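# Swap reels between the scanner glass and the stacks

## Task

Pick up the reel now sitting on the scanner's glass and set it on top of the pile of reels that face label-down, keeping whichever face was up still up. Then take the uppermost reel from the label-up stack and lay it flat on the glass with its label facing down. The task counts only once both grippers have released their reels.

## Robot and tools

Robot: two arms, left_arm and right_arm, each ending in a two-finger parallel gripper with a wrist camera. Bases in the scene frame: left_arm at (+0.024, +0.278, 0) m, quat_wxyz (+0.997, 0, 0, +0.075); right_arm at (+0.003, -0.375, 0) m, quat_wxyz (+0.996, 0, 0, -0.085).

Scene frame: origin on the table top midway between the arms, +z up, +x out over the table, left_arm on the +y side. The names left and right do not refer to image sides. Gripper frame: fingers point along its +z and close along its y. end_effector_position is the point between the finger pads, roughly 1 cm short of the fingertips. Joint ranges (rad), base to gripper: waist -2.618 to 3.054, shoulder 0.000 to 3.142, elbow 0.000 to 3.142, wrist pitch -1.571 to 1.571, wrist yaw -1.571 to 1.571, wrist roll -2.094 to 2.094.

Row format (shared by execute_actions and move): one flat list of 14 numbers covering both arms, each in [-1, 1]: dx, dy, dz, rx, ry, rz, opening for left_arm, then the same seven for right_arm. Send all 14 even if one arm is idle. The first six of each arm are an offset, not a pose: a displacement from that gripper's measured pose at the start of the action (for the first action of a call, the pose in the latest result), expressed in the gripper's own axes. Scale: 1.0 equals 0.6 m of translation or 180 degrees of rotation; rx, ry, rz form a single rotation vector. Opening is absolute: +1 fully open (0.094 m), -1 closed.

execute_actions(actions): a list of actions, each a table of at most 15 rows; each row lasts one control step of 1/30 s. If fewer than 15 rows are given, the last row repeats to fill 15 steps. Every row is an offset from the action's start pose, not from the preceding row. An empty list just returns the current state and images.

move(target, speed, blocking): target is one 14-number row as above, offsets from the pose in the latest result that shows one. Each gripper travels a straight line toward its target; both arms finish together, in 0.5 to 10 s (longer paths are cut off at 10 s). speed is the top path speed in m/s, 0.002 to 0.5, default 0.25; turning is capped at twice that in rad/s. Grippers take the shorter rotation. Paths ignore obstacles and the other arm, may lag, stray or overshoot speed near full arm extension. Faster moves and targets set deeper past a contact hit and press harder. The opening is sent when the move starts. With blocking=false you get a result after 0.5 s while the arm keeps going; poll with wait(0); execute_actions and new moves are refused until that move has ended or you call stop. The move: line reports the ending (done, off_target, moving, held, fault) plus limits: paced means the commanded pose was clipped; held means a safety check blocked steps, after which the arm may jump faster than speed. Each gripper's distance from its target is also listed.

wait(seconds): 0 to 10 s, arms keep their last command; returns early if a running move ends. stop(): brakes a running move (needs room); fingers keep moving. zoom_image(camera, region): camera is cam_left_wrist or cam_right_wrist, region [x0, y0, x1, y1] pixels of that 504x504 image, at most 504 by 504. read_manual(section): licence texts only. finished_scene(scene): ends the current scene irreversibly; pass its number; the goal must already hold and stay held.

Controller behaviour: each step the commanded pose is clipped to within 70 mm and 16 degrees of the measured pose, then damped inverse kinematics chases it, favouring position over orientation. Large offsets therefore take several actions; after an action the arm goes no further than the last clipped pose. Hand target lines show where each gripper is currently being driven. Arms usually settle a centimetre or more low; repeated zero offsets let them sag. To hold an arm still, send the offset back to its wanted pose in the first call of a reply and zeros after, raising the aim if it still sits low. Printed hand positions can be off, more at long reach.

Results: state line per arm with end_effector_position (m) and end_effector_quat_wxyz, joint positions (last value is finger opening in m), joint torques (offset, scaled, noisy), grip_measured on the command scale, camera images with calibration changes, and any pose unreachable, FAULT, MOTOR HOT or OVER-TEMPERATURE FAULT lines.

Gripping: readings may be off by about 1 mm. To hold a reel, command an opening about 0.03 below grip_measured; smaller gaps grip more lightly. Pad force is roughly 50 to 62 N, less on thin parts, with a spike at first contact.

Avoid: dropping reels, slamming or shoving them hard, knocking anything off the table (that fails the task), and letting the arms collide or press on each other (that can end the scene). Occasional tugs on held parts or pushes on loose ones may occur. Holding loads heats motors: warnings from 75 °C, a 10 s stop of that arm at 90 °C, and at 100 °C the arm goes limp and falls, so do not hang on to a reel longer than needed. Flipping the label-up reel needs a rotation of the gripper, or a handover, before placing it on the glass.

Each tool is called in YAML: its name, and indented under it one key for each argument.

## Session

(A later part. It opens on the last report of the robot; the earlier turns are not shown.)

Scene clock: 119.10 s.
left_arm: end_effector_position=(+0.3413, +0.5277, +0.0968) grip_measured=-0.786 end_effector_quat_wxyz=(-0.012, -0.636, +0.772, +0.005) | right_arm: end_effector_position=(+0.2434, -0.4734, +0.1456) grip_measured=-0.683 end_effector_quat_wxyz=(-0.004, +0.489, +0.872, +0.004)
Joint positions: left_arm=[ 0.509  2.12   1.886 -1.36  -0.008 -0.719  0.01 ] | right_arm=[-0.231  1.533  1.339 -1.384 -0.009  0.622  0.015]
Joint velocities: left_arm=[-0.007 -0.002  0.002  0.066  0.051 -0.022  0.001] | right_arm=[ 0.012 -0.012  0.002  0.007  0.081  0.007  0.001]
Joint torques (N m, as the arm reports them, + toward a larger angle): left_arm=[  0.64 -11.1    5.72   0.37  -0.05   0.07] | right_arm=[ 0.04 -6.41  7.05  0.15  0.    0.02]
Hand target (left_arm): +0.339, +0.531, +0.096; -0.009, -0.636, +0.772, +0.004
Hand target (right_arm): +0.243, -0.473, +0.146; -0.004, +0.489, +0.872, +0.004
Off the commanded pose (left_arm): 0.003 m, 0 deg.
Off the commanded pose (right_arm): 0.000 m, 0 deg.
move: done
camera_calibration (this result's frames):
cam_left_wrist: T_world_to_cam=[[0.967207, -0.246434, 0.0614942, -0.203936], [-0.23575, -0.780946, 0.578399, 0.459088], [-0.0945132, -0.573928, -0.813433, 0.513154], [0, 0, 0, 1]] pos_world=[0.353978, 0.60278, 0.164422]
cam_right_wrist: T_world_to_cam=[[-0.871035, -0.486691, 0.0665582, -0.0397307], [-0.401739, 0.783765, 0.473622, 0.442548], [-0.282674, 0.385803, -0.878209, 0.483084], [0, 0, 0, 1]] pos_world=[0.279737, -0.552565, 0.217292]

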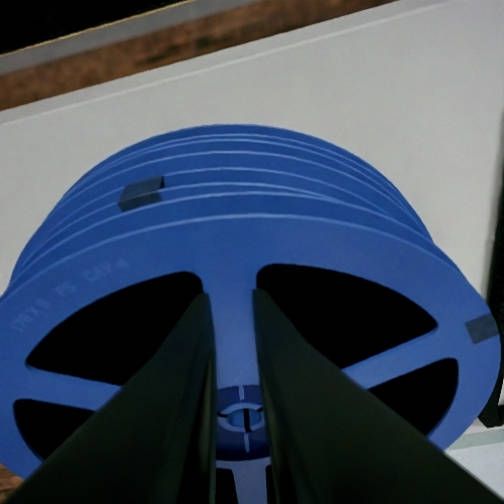

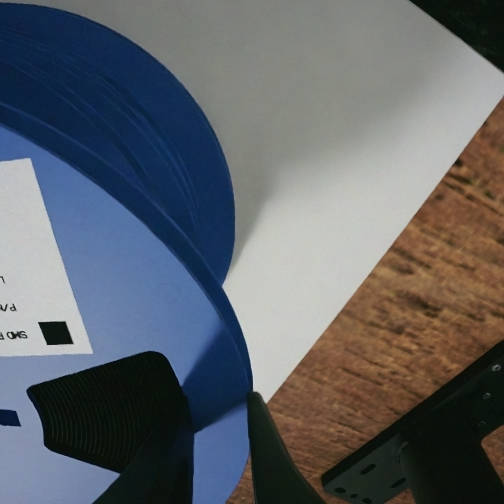

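move:
  target: [-0.018,0.014,-0.004,0,0,0,-1,0,0,0,0,0,0,-1]
  speed: 0.03

move:
  target: [0,0,0.025,0,0,0,-1,0,0,0,0,0,0,-1]
  speed: 0.02

Scene clock: 124.67 s.
left_arm: end_effector_position=(+0.3348, +0.5358, +0.0919) grip_measured=-0.786 end_effector_quat_wxyz=(-0.018, -0.638, +0.770, +0.004) | right_arm: end_effector_position=(+0.2434, -0.4734, +0.1456) grip_measured=-0.683 end_effector_quat_wxyz=(-0.004, +0.489, +0.872, +0.004)
Joint positions: left_arm=[ 0.535  2.133  1.886 -1.359 -0.008 -0.699  0.01 ] | right_arm=[-0.231  1.533  1.339 -1.384 -0.009  0.622  0.015]
Joint velocities: left_arm=[-0.002 -0.012 -0.007  0.037 -0.022  0.007 -0.001] | right_arm=[ 0.007  0.012  0.007 -0.007  0.037  0.051 -0.001]
Joint torques (N m, as the arm reports them, + toward a larger angle): left_arm=[  0.5  -10.94   9.72   0.03  -0.05   0.11] | right_arm=[ 0.03 -6.43  7.02  0.15  0.    0.01]
Hand target (left_arm): +0.335, +0.540, +0.099; -0.011, -0.636, +0.772, +0.005
Hand target (right_arm): +0.243, -0.473, +0.146; -0.004, +0.489, +0.872, +0.004
Off the commanded pose (left_arm): 0.009 m, 1 deg.
Off the commanded pose (right_arm): 0.000 m, 0 deg.
move: done
camera_calibration (this result's frames):
cam_left_wrist: T_world_to_cam=[[0.969109, -0.240437, 0.054932, -0.198663], [-0.226209, -0.777787, 0.58641, 0.46114], [-0.0982691, -0.580721, -0.80815, 0.517532], [0, 0, 0, 1]] pos_world=[0.347698, 0.611445, 0.158739]
cam_right_wrist: T_world_to_cam=[[-0.871035, -0.486691, 0.0665582, -0.0397307], [-0.401739, 0.783765, 0.473622, 0.442548], [-0.282674, 0.385803, -0.878209, 0.483084], [0, 0, 0, 1]] pos_world=[0.279737, -0.552565, 0.217292]

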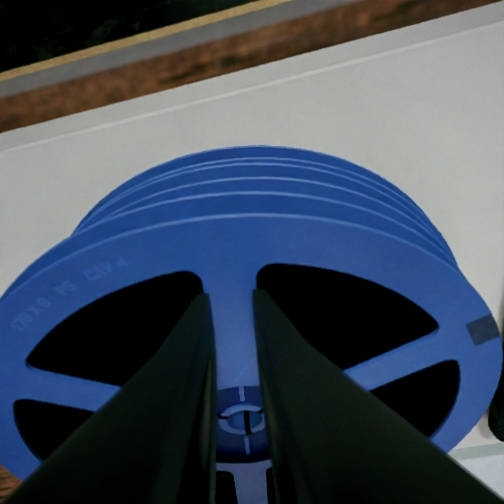

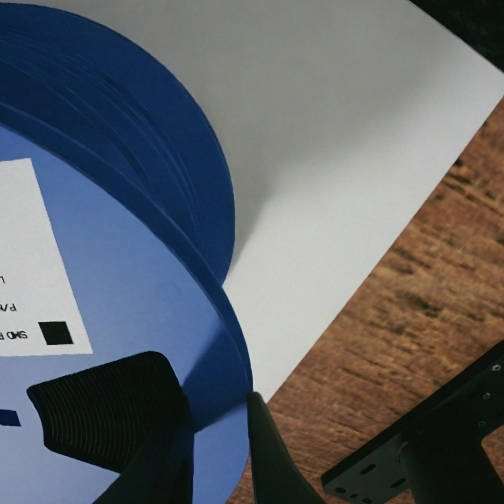

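Scene clock: 125.63 s.
left_arm: end_effector_position=(+0.3346, +0.5356, +0.0852) grip_measured=-0.786 end_effector_quat_wxyz=(-0.018, -0.638, +0.770, +0.004) | right_arm: end_effector_position=(+0.2434, -0.4734, +0.1456) grip_measured=-0.683 end_effector_quat_wxyz=(-0.004, +0.489, +0.872, +0.004)
Joint positions: left_arm=[ 0.535  2.133  1.86  -1.333 -0.008 -0.699  0.01 ] | right_arm=[-0.231  1.533  1.339 -1.384 -0.009  0.622  0.015]
Joint velocities: left_arm=[-0.022  0.002 -0.007 -0.007 -0.066 -0.051  0.002] | right_arm=[-0.007 -0.002  0.007  0.007 -0.007 -0.022 -0.   ]
Joint torques (N m, as the arm reports them, + toward a larger angle): left_arm=[  0.1  -10.74   3.68   0.57  -0.05  -0.02] | right_arm=[ 0.04 -6.42  7.05  0.16 -0.01  0.02]
Hand target (left_arm): +0.334, +0.536, +0.077; -0.018, -0.638, +0.770, +0.004
Hand target (right_arm): +0.243, -0.473, +0.146; -0.004, +0.489, +0.872, +0.004
Off the commanded pose (left_arm): 0.008 m, 0 deg.
Off the commanded pose (right_arm): 0.000 m, 0 deg.
move: done
camera_calibration (this result's frames):
cam_left_wrist: T_world_to_cam=[[0.969142, -0.24041, 0.0544757, -0.198091], [-0.225862, -0.777504, 0.586919, 0.464501], [-0.0987463, -0.581112, -0.807811, 0.512369], [0, 0, 0, 1]] pos_world=[0.347486, 0.611271, 0.152064]
cam_right_wrist: T_world_to_cam=[[-0.871035, -0.486691, 0.0665582, -0.0397307], [-0.401739, 0.783765, 0.473622, 0.442548], [-0.282674, 0.385803, -0.878209, 0.483084], [0, 0, 0, 1]] pos_world=[0.279737, -0.552565, 0.217292]

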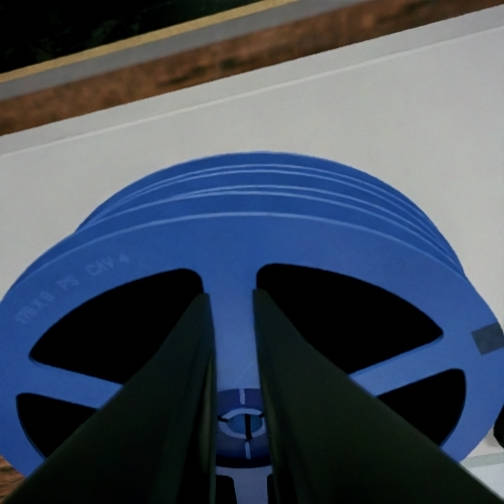

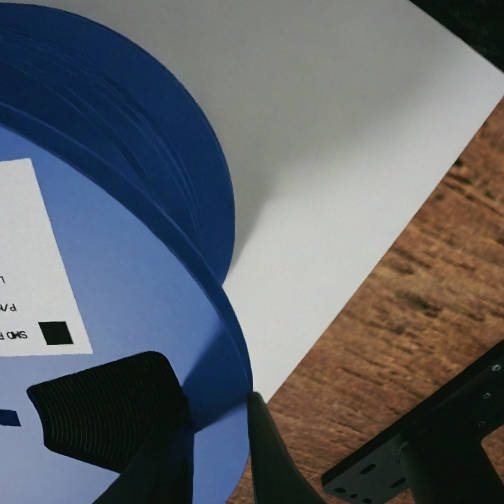

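move:
  target: [0,0,0,0,0,0,-0.45,0,0,-0.05,0,0,0,-1]

move:
  target: [0,0,-0.15,0,0,0,-0.45,0.367,0.37,-0.02,0,0,-0.33,-1]
  speed: 0.15

Scene clock: 134.43 s.
left_arm: end_effector_position=(+0.3338, +0.5356, +0.0861) grip_measured=-0.452 end_effector_quat_wxyz=(-0.018, -0.638, +0.770, +0.006) | right_arm: end_effector_position=(+0.2410, -0.4729, +0.1722) grip_measured=-0.988 end_effector_quat_wxyz=(-0.004, +0.489, +0.872, +0.003)
Joint positions: left_arm=[ 0.535  2.131  1.86  -1.336 -0.011 -0.699  0.026] | right_arm=[-0.231  1.533  1.445 -1.489 -0.007  0.622  0.001]
Joint velocities: left_arm=[-0.012  0.002  0.017  0.022 -0.037 -0.051 -0.001] | right_arm=[-0.002  0.002 -0.012 -0.037  0.081  0.022  0.001]
Joint torques (N m, as the arm reports them, + toward a larger angle): left_arm=[  0.03 -10.66   6.8    0.25  -0.02  -0.02] | right_arm=[-0.08 -5.27  9.36  0.05 -0.03  0.  ]
Hand target (left_arm): +0.335, +0.536, +0.085; -0.018, -0.638, +0.770, +0.004
Hand target (right_arm): +0.243, -0.474, +0.176; -0.004, +0.489, +0.872, +0.004
Off the commanded pose (left_arm): 0.001 m, 0 deg.
Off the commanded pose (right_arm): 0.004 m, 0 deg.
move: done
camera_calibration (this result's frames):
cam_left_wrist: T_world_to_cam=[[0.969233, -0.240631, 0.0518086, -0.197037], [-0.224644, -0.778722, 0.585771, 0.46417], [-0.10061, -0.579387, -0.808819, 0.512837], [0, 0, 0, 1]] pos_world=[0.346844, 0.611177, 0.153103]
cam_right_wrist: T_world_to_cam=[[-0.870841, -0.486845, 0.0679562, -0.0436824], [-0.402061, 0.784976, 0.471338, 0.429668], [-0.282812, 0.383138, -0.879331, 0.504557], [0, 0, 0, 1]] pos_world=[0.277407, -0.551861, 0.244123]

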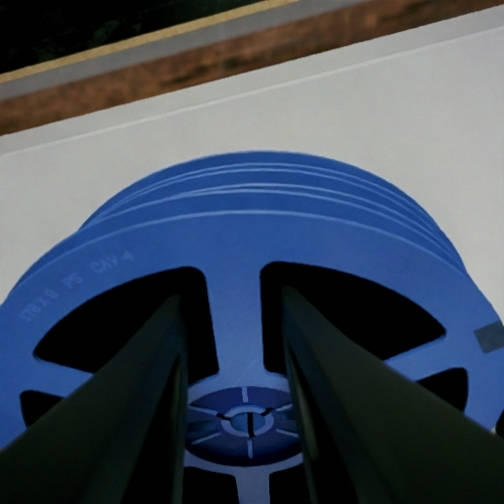

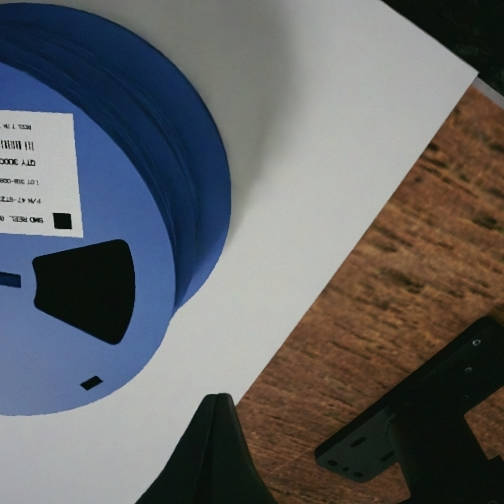

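Scene clock: 138.23 s.
left_arm: end_effector_position=(+0.3352, +0.5367, +0.1593) grip_measured=-0.452 end_effector_quat_wxyz=(+0.008, -0.638, +0.770, +0.006) | right_arm: end_effector_position=(+0.3122, -0.1713, +0.1855) grip_measured=-0.988 end_effector_quat_wxyz=(+0.016, -0.001, +1.000, +0.021)
Joint positions: left_arm=[ 0.535  2.116  2.13  -1.569 -0.011 -0.699  0.026] | right_arm=[ 0.74   1.94   1.976 -1.558 -0.019  0.568  0.001]
Joint velocities: left_arm=[ 0.002 -0.017 -0.017 -0.022 -0.051 -0.037 -0.   ] | right_arm=[-0.002 -0.007  0.007  0.037  0.037 -0.037  0.001]
Joint torques (N m, as the arm reports them, + toward a larger angle): left_arm=[ -0.42 -12.29   9.38   0.15  -0.05  -0.07] | right_arm=[ 0.26 -9.64  9.4   0.14 -0.03 -0.03]
Hand target (left_arm): +0.337, +0.535, +0.175; +0.025, -0.637, +0.770, +0.006
Hand target (right_arm): +0.314, -0.168, +0.188; +0.017, -0.007, +1.000, +0.023
Off the commanded pose (left_arm): 0.017 m, 3 deg.
Off the commanded pose (right_arm): 0.004 m, 3 deg.
joint sent to its limit (left arm) — the command would take joint 4 (wrist pitch) past its lower limit, so that joint was sent only as far as its limit.
joint sent to its limit (right arm) — the command would take joint 4 (wrist pitch) past its lower limit, so that joint was sent only as far as its limit.
move: off_target (left_arm, right_arm)
camera_calibration (this result's frames):
cam_left_wrist: T_world_to_cam=[[0.966481, -0.242881, 0.0832027, -0.204759], [-0.24779, -0.797648, 0.54987, 0.446106], [-0.0671865, -0.552056, -0.831096, 0.550508], [0, 0, 0, 1]] pos_world=[0.345423, 0.610015, 0.229261]
cam_right_wrist: T_world_to_cam=[[-0.0383259, -0.998927, 0.0259856, -0.175589], [-0.89806, 0.0458362, 0.437478, 0.249756], [-0.4382, -0.00656988, -0.898854, 0.406133], [0, 0, 0, 1]] pos_world=[0.395534, -0.184181, 0.260354]

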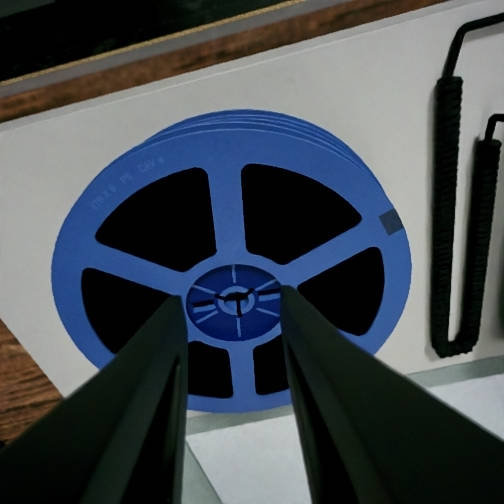

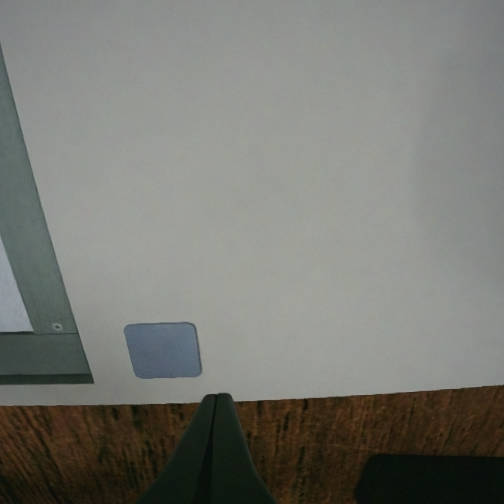

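move:
  target: [0,0,0,0,0,0,-0.45,-0.013,-0.45,-0.03,0,0,0,-0.3]

Scene clock: 146.47 s.
left_arm: end_effector_position=(+0.3352, +0.5367, +0.1593) grip_measured=-0.452 end_effector_quat_wxyz=(+0.008, -0.638, +0.770, +0.006) | right_arm: end_effector_position=(+0.3174, -0.4449, +0.1921) grip_measured=-0.301 end_effector_quat_wxyz=(+0.016, +0.005, +1.000, +0.010)
Joint positions: left_arm=[ 0.535  2.116  2.13  -1.569 -0.011 -0.699  0.026] | right_arm=[-0.069  1.767  1.779 -1.556 -0.027 -0.228  0.033]
Joint velocities: left_arm=[-0.002 -0.012  0.012  0.007  0.022 -0.037 -0.001] | right_arm=[ 0.012  0.012 -0.002  0.037 -0.051 -0.051  0.   ]
Joint torques (N m, as the arm reports them, + toward a larger angle): left_arm=[  0.03 -10.56   6.64   0.33  -0.05  -0.02] | right_arm=[ 0.33 -7.33  9.49  0.14 -0.11 -0.05]
Hand target (left_arm): +0.335, +0.537, +0.159; +0.008, -0.638, +0.770, +0.006
Hand target (right_arm): +0.322, -0.443, +0.194; +0.017, -0.001, +1.000, +0.015
Off the commanded pose (left_arm): 0.000 m, 0 deg.
Off the commanded pose (right_arm): 0.004 m, 1 deg.
move: done
camera_calibration (this result's frames):
cam_left_wrist: T_world_to_cam=[[0.966481, -0.242881, 0.0832027, -0.204759], [-0.24779, -0.797648, 0.54987, 0.446106], [-0.0671865, -0.552056, -0.831096, 0.550508], [0, 0, 0, 1]] pos_world=[0.345423, 0.610015, 0.229261]
cam_right_wrist: T_world_to_cam=[[-0.0509443, -0.997583, 0.0472557, -0.448355], [-0.897302, 0.0664946, 0.43638, 0.273302], [-0.438467, -0.0201716, -0.898521, 0.40654], [0, 0, 0, 1]] pos_world=[0.400648, -0.457244, 0.267209]

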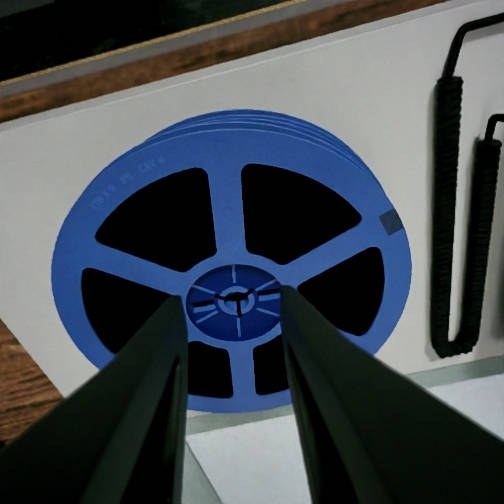

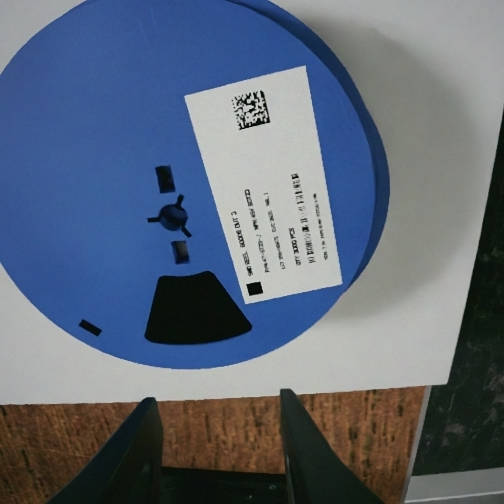

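move:
  target: [0,0,0,0,0,0,-0.45,0.1,0.023,0.128,0,0,0.49,-0.3]
  speed: 0.15

Scene clock: 163.30 s.
left_arm: end_effector_position=(+0.3352, +0.5367, +0.1593) grip_measured=-0.452 end_effector_quat_wxyz=(+0.008, -0.638, +0.770, +0.006) | right_arm: end_effector_position=(+0.2608, -0.4312, +0.1098) grip_measured=-0.301 end_effector_quat_wxyz=(-0.008, +0.699, +0.715, +0.011)
Joint positions: left_arm=[ 0.535  2.116  2.13  -1.569 -0.011 -0.699  0.026] | right_arm=[-0.069  1.546  1.209 -1.236 -0.027  1.309  0.033]
Joint velocities: left_arm=[ 0.002 -0.007 -0.022  0.022  0.081 -0.022 -0.001] | right_arm=[ 0.017 -0.022 -0.017  0.022  0.081  0.066  0.   ]
Joint torques (N m, as the arm reports them, + toward a larger angle): left_arm=[  0.02 -10.56   6.65   0.33  -0.05  -0.02] | right_arm=[ 0.44 -9.39  5.74  0.21 -0.01  0.08]
Hand target (left_arm): +0.335, +0.537, +0.159; +0.008, -0.638, +0.770, +0.006
Hand target (right_arm): +0.260, -0.429, +0.114; +0.004, +0.699, +0.715, +0.018
Off the commanded pose (left_arm): 0.000 m, 0 deg.
Off the commanded pose (right_arm): 0.005 m, 2 deg.
move: done
camera_calibration (this result's frames):
cam_left_wrist: T_world_to_cam=[[0.966481, -0.242881, 0.0832027, -0.204759], [-0.24779, -0.797648, 0.54987, 0.446106], [-0.0671865, -0.552056, -0.831096, 0.550508], [0, 0, 0, 1]] pos_world=[0.345423, 0.610015, 0.229261]
cam_right_wrist: T_world_to_cam=[[-0.99779, 0.0146993, 0.0647993, 0.247853], [0.0444765, 0.872277, 0.486985, 0.353711], [-0.0493646, 0.488791, -0.871003, 0.423052], [0, 0, 0, 1]] pos_world=[0.252457, -0.518962, 0.180167]

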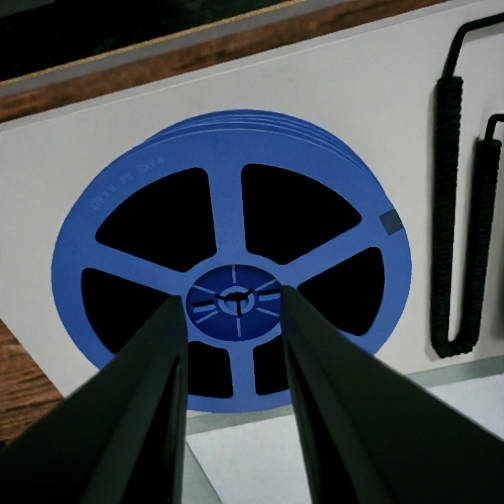

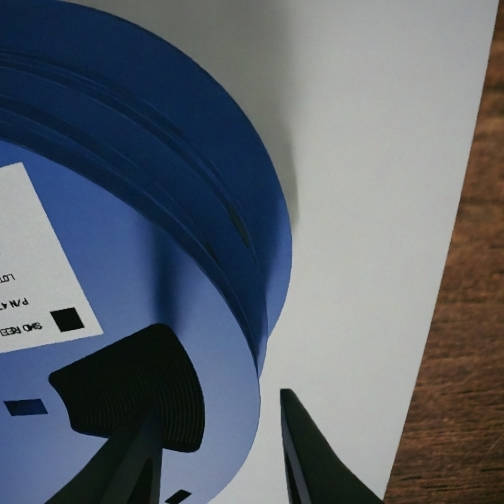

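move:
  target: [0,0,0,0,0,0,-0.45,0,-0.01,0.004,0,0,0,-0.3]
  speed: 0.03

move:
  target: [0,0,0,0,0,0,-0.45,0,0,0.04,0,0,0,-0.3]
  speed: 0.02

Scene clock: 172.27 s.
left_arm: end_effector_position=(+0.3352, +0.5367, +0.1593) grip_measured=-0.452 end_effector_quat_wxyz=(+0.008, -0.638, +0.770, +0.006) | right_arm: end_effector_position=(+0.2569, -0.4302, +0.1056) grip_measured=-0.301 end_effector_quat_wxyz=(-0.014, +0.699, +0.715, +0.008)
Joint positions: left_arm=[ 0.535  2.116  2.13  -1.569 -0.011 -0.699  0.026] | right_arm=[-0.069  1.546  1.192 -1.233 -0.027  1.309  0.033]
Joint velocities: left_arm=[ 0.007  0.007  0.007  0.022 -0.022  0.037 -0.   ] | right_arm=[-0.012 -0.017 -0.007 -0.007 -0.022  0.007 -0.   ]
Joint torques (N m, as the arm reports them, + toward a larger angle): left_arm=[  0.03 -10.56   6.66   0.33  -0.05  -0.03] | right_arm=[-0.33 -8.36  5.82  0.19 -0.01 -0.03]
Hand target (left_arm): +0.335, +0.537, +0.159; +0.008, -0.638, +0.770, +0.006
Hand target (right_arm): +0.255, -0.431, +0.107; -0.008, +0.699, +0.715, +0.011
Off the commanded pose (left_arm): 0.000 m, 0 deg.
Off the commanded pose (right_arm): 0.003 m, 1 deg.
move: done
camera_calibration (this result's frames):
cam_left_wrist: T_world_to_cam=[[0.966481, -0.242881, 0.0832027, -0.204759], [-0.24779, -0.797648, 0.54987, 0.446106], [-0.0671865, -0.552056, -0.831096, 0.550508], [0, 0, 0, 1]] pos_world=[0.345423, 0.610015, 0.229261]
cam_right_wrist: T_world_to_cam=[[-0.996784, 0.0140734, 0.078887, 0.242167], [0.0510156, 0.870626, 0.489293, 0.352499], [-0.0617951, 0.491744, -0.868545, 0.422874], [0, 0, 0, 1]] pos_world=[0.249536, -0.518248, 0.175706]

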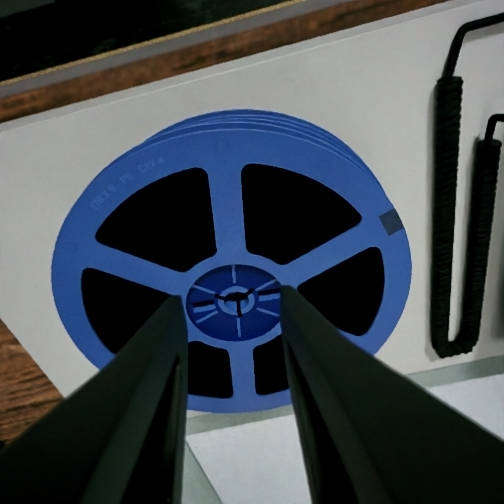

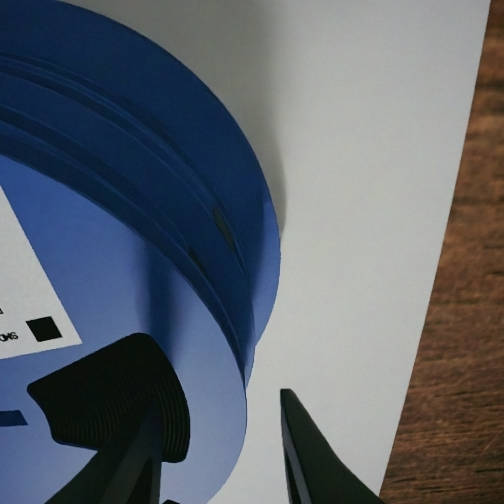

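Scene clock: 173.70 s.
left_arm: end_effector_position=(+0.3352, +0.5367, +0.1593) grip_measured=-0.452 end_effector_quat_wxyz=(+0.008, -0.638, +0.770, +0.006) | right_arm: end_effector_position=(+0.2579, -0.4305, +0.0969) grip_measured=-0.301 end_effector_quat_wxyz=(-0.010, +0.699, +0.715, +0.010)
Joint positions: left_arm=[ 0.535  2.116  2.13  -1.569 -0.011 -0.699  0.026] | right_arm=[-0.069  1.546  1.157 -1.19  -0.027  1.309  0.033]
Joint velocities: left_arm=[ 0.017  0.002 -0.007  0.022 -0.007 -0.11  -0.001] | right_arm=[-0.007  0.007  0.007 -0.051 -0.037 -0.022  0.   ]
Joint torques (N m, as the arm reports them, + toward a larger angle): left_arm=[  0.03 -10.57   6.65   0.33  -0.05  -0.03] | right_arm=[ 0.22 -5.47  2.48  0.59 -0.02  0.05]
Hand target (left_arm): +0.335, +0.537, +0.159; +0.008, -0.638, +0.770, +0.006
Hand target (right_arm): +0.256, -0.429, +0.082; -0.014, +0.699, +0.715, +0.007
Off the commanded pose (left_arm): 0.000 m, 0 deg.
Off the commanded pose (right_arm): 0.015 m, 1 deg.
move: off_target (right_arm)
camera_calibration (this result's frames):
cam_left_wrist: T_world_to_cam=[[0.966481, -0.242881, 0.0832027, -0.204759], [-0.24779, -0.797648, 0.54987, 0.446106], [-0.0671865, -0.552056, -0.831096, 0.550508], [0, 0, 0, 1]] pos_world=[0.345423, 0.610015, 0.229261]
cam_right_wrist: T_world_to_cam=[[-0.99742, 0.0142278, 0.0703558, 0.244924], [0.0468495, 0.871637, 0.487908, 0.35852], [-0.0543829, 0.489945, -0.870055, 0.413038], [0, 0, 0, 1]] pos_world=[0.249958, -0.51835, 0.16721]

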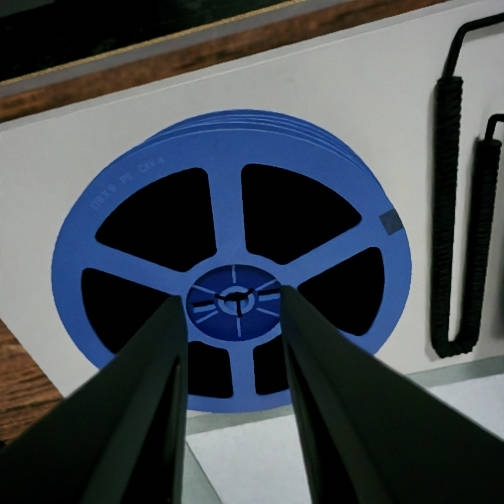

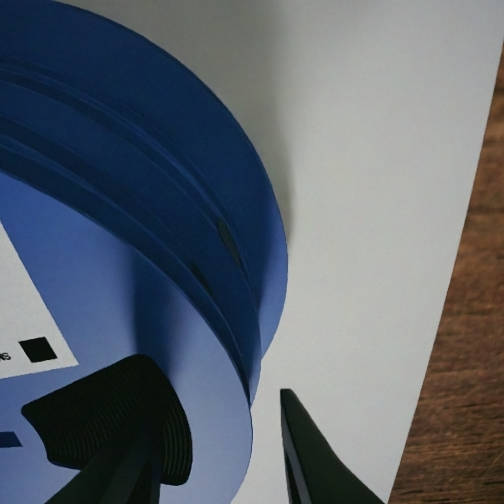

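move:
  target: [0,0,0,0,0,0,-0.45,0,0,0.015,0,0,0,-1]
  speed: 0.02

move:
  target: [0,0,0,0,0,0,-0.45,0,0,-0.11,0,0,0,-1]
  speed: 0.04

move:
  target: [0,0,0,0,0,0,-0.45,0.43,0.117,-0.02,0,0,-0.49,-1]
  speed: 0.1

Scene clock: 183.23 s.
left_arm: end_effector_position=(+0.3352, +0.5367, +0.1593) grip_measured=-0.452 end_effector_quat_wxyz=(+0.008, -0.638, +0.770, +0.006) | right_arm: end_effector_position=(+0.2604, -0.4294, +0.0970) grip_measured=-0.685 end_effector_quat_wxyz=(-0.008, +0.698, +0.716, +0.015)
Joint positions: left_arm=[ 0.535  2.116  2.13  -1.569 -0.011 -0.699  0.026] | right_arm=[-0.068  1.546  1.157 -1.181 -0.035  1.309  0.015]
Joint velocities: left_arm=[-0.002 -0.002 -0.007  0.007 -0.037 -0.051  0.   ] | right_arm=[-0.002 -0.007 -0.007 -0.051  0.066  0.022  0.   ]
Joint torques (N m, as the arm reports them, + toward a larger angle): left_arm=[  0.03 -10.56   6.65   0.34  -0.05  -0.03] | right_arm=[ 0.06 -6.13  4.2   0.41  0.04  0.03]
Hand target (left_arm): +0.335, +0.537, +0.159; +0.008, -0.638, +0.770, +0.006
Hand target (right_arm): +0.258, -0.430, +0.088; -0.010, +0.699, +0.715, +0.010
Off the commanded pose (left_arm): 0.000 m, 0 deg.
Off the commanded pose (right_arm): 0.009 m, 1 deg.
move: done
camera_calibration (this result's frames):
cam_left_wrist: T_world_to_cam=[[0.966481, -0.242881, 0.0832027, -0.204759], [-0.24779, -0.797648, 0.54987, 0.446106], [-0.0671865, -0.552056, -0.831096, 0.550508], [0, 0, 0, 1]] pos_world=[0.345423, 0.610015, 0.229261]
cam_right_wrist: T_world_to_cam=[[-0.998115, 0.0123787, 0.0601158, 0.247782], [0.0404723, 0.869079, 0.493015, 0.357493], [-0.0461425, 0.494519, -0.867941, 0.412278], [0, 0, 0, 1]] pos_world=[0.25187, -0.517636, 0.166687]

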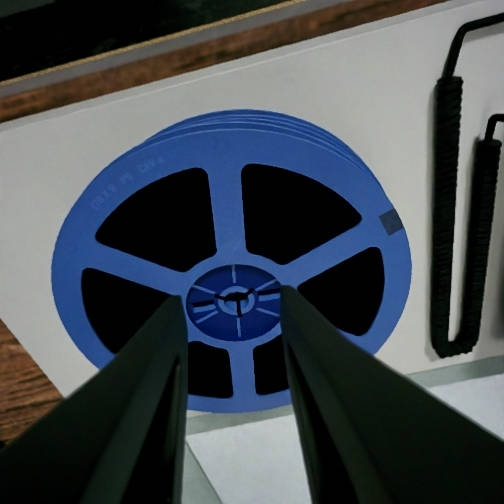

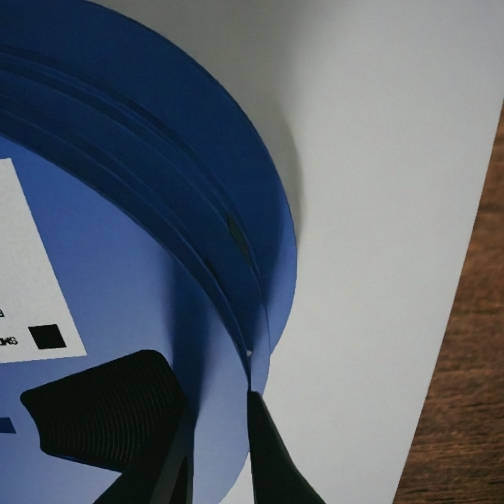

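Scene clock: 185.30 s.
left_arm: end_effector_position=(+0.3352, +0.5367, +0.1593) grip_measured=-0.452 end_effector_quat_wxyz=(+0.008, -0.638, +0.770, +0.006) | right_arm: end_effector_position=(+0.2553, -0.4281, +0.1537) grip_measured=-0.685 end_effector_quat_wxyz=(-0.021, +0.697, +0.717, +0.008)
Joint positions: left_arm=[ 0.535  2.116  2.13  -1.569 -0.011 -0.699  0.026] | right_arm=[-0.068  1.546  1.382 -1.436 -0.035  1.305  0.015]
Joint velocities: left_arm=[ 0.007 -0.012 -0.017 -0.066  0.007  0.022 -0.001] | right_arm=[-0.002  0.017 -0.007 -0.007  0.022  0.007  0.   ]
Joint torques (N m, as the arm reports them, + toward a larger angle): left_arm=[  0.04 -10.56   6.65   0.33  -0.04  -0.03] | right_arm=[-0.52 -6.96  9.94  0.07 -0.01 -0.02]
Hand target (left_arm): +0.335, +0.537, +0.159; +0.008, -0.638, +0.770, +0.006
Hand target (right_arm): +0.260, -0.432, +0.163; -0.008, +0.698, +0.716, +0.015
Off the commanded pose (left_arm): 0.000 m, 0 deg.
Off the commanded pose (right_arm): 0.011 m, 2 deg.
move: off_target (right_arm)
camera_calibration (this result's frames):
cam_left_wrist: T_world_to_cam=[[0.966481, -0.242881, 0.0832027, -0.204759], [-0.24779, -0.797648, 0.54987, 0.446106], [-0.0671865, -0.552056, -0.831096, 0.550508], [0, 0, 0, 1]] pos_world=[0.345423, 0.610015, 0.229261]
cam_right_wrist: T_world_to_cam=[[-0.996042, 0.00806371, 0.0885172, 0.232488], [0.0512403, 0.86583, 0.497707, 0.323799], [-0.0726275, 0.500273, -0.862816, 0.469092], [0, 0, 0, 1]] pos_world=[0.249045, -0.516904, 0.223004]

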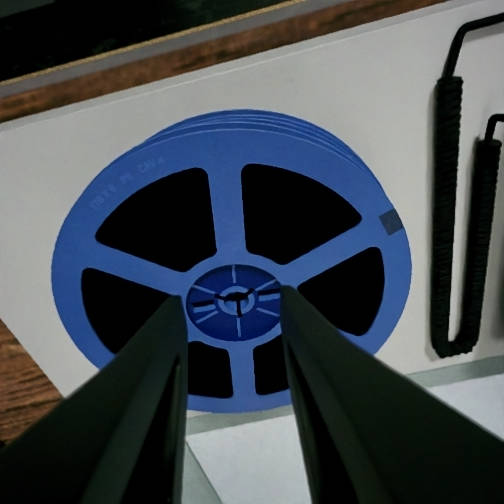

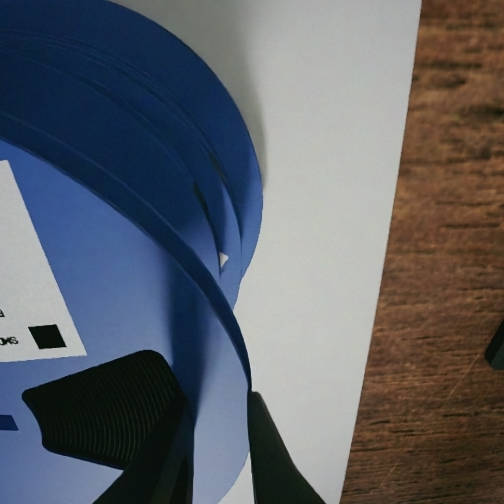

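Scene clock: 193.37 s.
left_arm: end_effector_position=(+0.3352, +0.5367, +0.1593) grip_measured=-0.452 end_effector_quat_wxyz=(+0.008, -0.638, +0.770, +0.006) | right_arm: end_effector_position=(+0.3154, -0.1743, +0.1705) grip_measured=-0.686 end_effector_quat_wxyz=(-0.010, +0.009, +1.000, +0.018)
Joint positions: left_arm=[ 0.535  2.116  2.13  -1.569 -0.011 -0.699  0.026] | right_arm=[ 0.717  1.981  1.973 -1.561 -0.041  0.566  0.015]
Joint velocities: left_arm=[ 0.002 -0.007 -0.007 -0.007 -0.095  0.022  0.   ] | right_arm=[-0.012  0.012  0.007 -0.066 -0.007  0.051 -0.001]
Joint torques (N m, as the arm reports them, + toward a larger angle): left_arm=[  0.03 -10.55   6.65   0.33  -0.04  -0.02] | right_arm=[  0.41 -10.55   9.92   0.11  -0.14  -0.03]
Hand target (left_arm): +0.335, +0.537, +0.159; +0.008, -0.638, +0.770, +0.006
Hand target (right_arm): +0.317, -0.168, +0.176; -0.006, +0.002, +1.000, +0.028
Off the commanded pose (left_arm): 0.000 m, 0 deg.
Off the commanded pose (right_arm): 0.008 m, 1 deg.
joint sent to its limit (right arm) — the command would take joint 4 (wrist pitch) past its lower limit, so that joint was sent only as far as its limit.
move: done
camera_calibration (this result's frames):
cam_left_wrist: T_world_to_cam=[[0.966481, -0.242881, 0.0832027, -0.204759], [-0.24779, -0.797648, 0.54987, 0.446106], [-0.0671865, -0.552056, -0.831096, 0.550508], [0, 0, 0, 1]] pos_world=[0.345423, 0.610015, 0.229261]
cam_right_wrist: T_world_to_cam=[[-0.0567303, -0.997798, 0.0343747, -0.173511], [-0.872758, 0.0662826, 0.483632, 0.247072], [-0.484845, -0.00256425, -0.874596, 0.405307], [0, 0, 0, 1]] pos_world=[0.402302, -0.188466, 0.240953]

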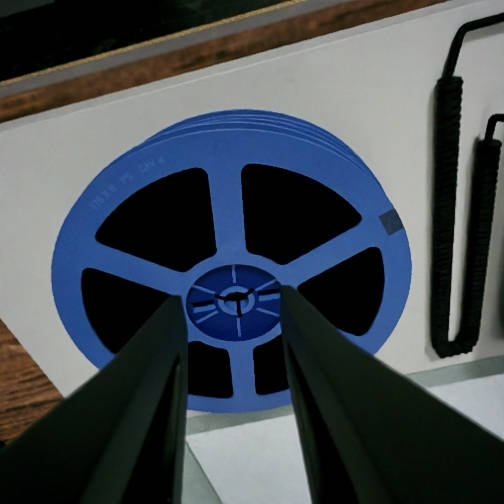

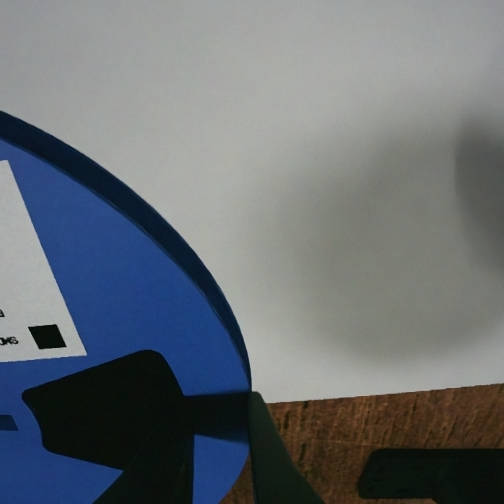

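move:
  target: [0.738,-0.105,0,0.415,0.346,0.337,0.2,0,0,0,0,0,0,-1]
  speed: 0.25

Scene clock: 206.73 s.
left_arm: end_effector_position=(+0.3152, +0.0957, +0.1425) grip_measured=+0.198 end_effector_quat_wxyz=(-0.016, -0.000, +0.716, -0.698) | right_arm: end_effector_position=(+0.3152, -0.1744, +0.1705) grip_measured=-0.686 end_effector_quat_wxyz=(-0.011, +0.008, +1.000, +0.018)
Joint positions: left_arm=[-0.169  1.905  1.018 -0.858  1.545  0.151  0.056] | right_arm=[ 0.717  1.981  1.973 -1.562 -0.041  0.564  0.015]
Joint velocities: left_arm=[-0.002 -0.012  0.007  0.081 -0.037 -0.051 -0.001] | right_arm=[-0.007  0.002  0.002  0.007  0.037 -0.007  0.   ]
Joint torques (N m, as the arm reports them, + toward a larger angle): left_arm=[-0.25 -8.07  3.67  0.24  0.75 -0.09] | right_arm=[  0.   -11.05   6.85   0.16  -0.03   0.04]
Hand target (left_arm): +0.313, +0.094, +0.145; -0.015, +0.001, +0.707, -0.707
Hand target (right_arm): +0.315, -0.174, +0.170; -0.010, +0.009, +1.000, +0.018
Off the commanded pose (left_arm): 0.010 m, 2 deg.
Off the commanded pose (right_arm): 0.000 m, 0 deg.
move: done
camera_calibration (this result's frames):
cam_left_wrist: T_world_to_cam=[[-0.0341374, 0.0586377, 0.997695, -0.134955], [-0.807819, 0.586151, -0.0620905, 0.229911], [-0.588441, -0.808077, 0.027359, 0.358113], [0, 0, 0, 1]] pos_world=[0.391848, 0.162534, 0.139121]
cam_right_wrist: T_world_to_cam=[[-0.0544287, -0.997913, 0.0347556, -0.174429], [-0.872633, 0.0644562, 0.484105, 0.246498], [-0.485335, -0.00397969, -0.874319, 0.405089], [0, 0, 0, 1]] pos_world=[0.402212, -0.188341, 0.240908]

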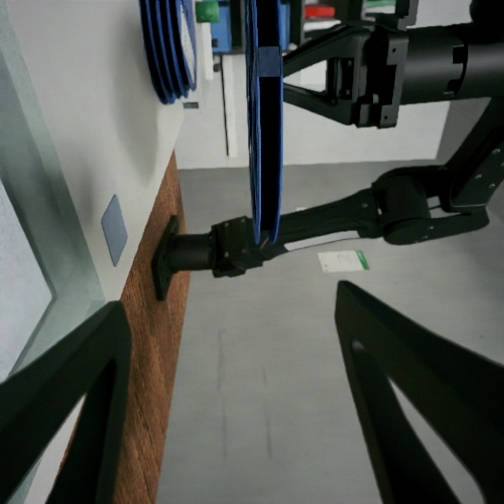

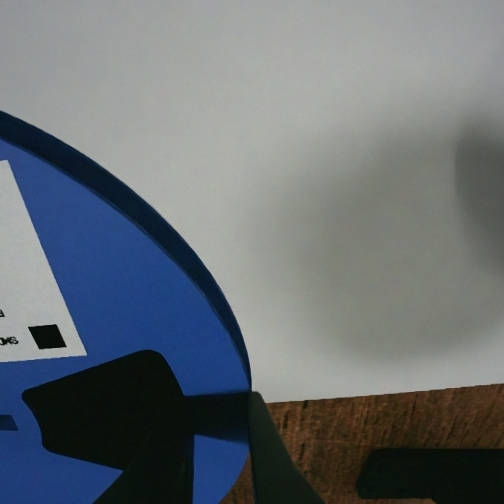

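move:
  target: [0,-0.03,0.19,0,0,0,0.2,0,0,0,0,0,0,-1]
  speed: 0.08

Scene clock: 214.60 s.
left_arm: end_effector_position=(+0.3136, -0.0174, +0.1571) grip_measured=+0.198 end_effector_quat_wxyz=(-0.018, +0.011, +0.722, -0.692) | right_arm: end_effector_position=(+0.3152, -0.1744, +0.1705) grip_measured=-0.686 end_effector_quat_wxyz=(-0.011, +0.008, +1.000, +0.018)
Joint positions: left_arm=[-0.53   1.857  0.71   1.023  1.23  -1.463  0.056] | right_arm=[ 0.717  1.981  1.973 -1.562 -0.041  0.564  0.015]
Joint velocities: left_arm=[-0.007  0.022 -0.002  0.066 -0.051 -0.037  0.001] | right_arm=[-0.012 -0.012 -0.012 -0.007  0.022  0.022  0.   ]
Joint torques (N m, as the arm reports them, + toward a larger angle): left_arm=[-0.64 -6.72  4.08  1.74 -0.03 -0.09] | right_arm=[  0.   -11.13   6.91   0.16  -0.03   0.01]
Hand target (left_arm): +0.310, -0.019, +0.152; -0.023, +0.007, +0.723, -0.691
Hand target (right_arm): +0.315, -0.174, +0.170; -0.011, +0.008, +1.000, +0.018
Off the commanded pose (left_arm): 0.002 m, 2 deg.
Off the commanded pose (right_arm): 0.000 m, 0 deg.
move: done; limits=paced
camera_calibration (this result's frames):
cam_left_wrist: T_world_to_cam=[[-0.0468477, 0.0435613, 0.997952, -0.139228], [-0.795339, 0.602814, -0.0636495, 0.292466], [-0.604352, -0.796692, 0.00640558, 0.273955], [0, 0, 0, 1]] pos_world=[0.391652, 0.0480201, 0.155804]
cam_right_wrist: T_world_to_cam=[[-0.0544287, -0.997913, 0.0347556, -0.174429], [-0.872633, 0.0644562, 0.484105, 0.246498], [-0.485335, -0.00397969, -0.874319, 0.405089], [0, 0, 0, 1]] pos_world=[0.402212, -0.188341, 0.240908]

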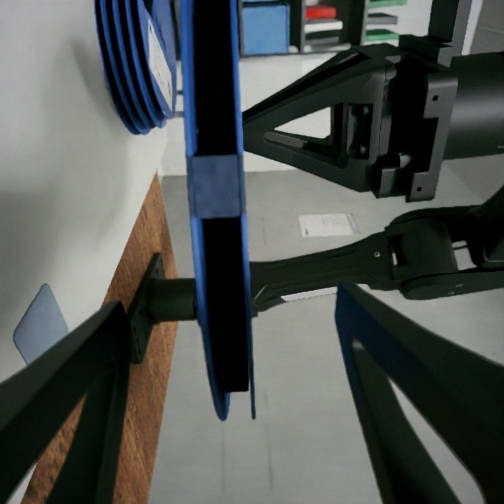

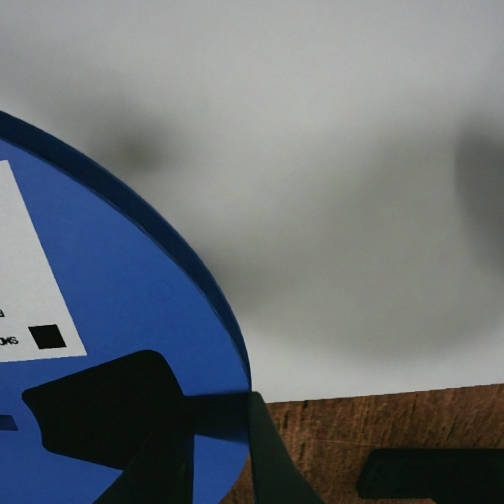

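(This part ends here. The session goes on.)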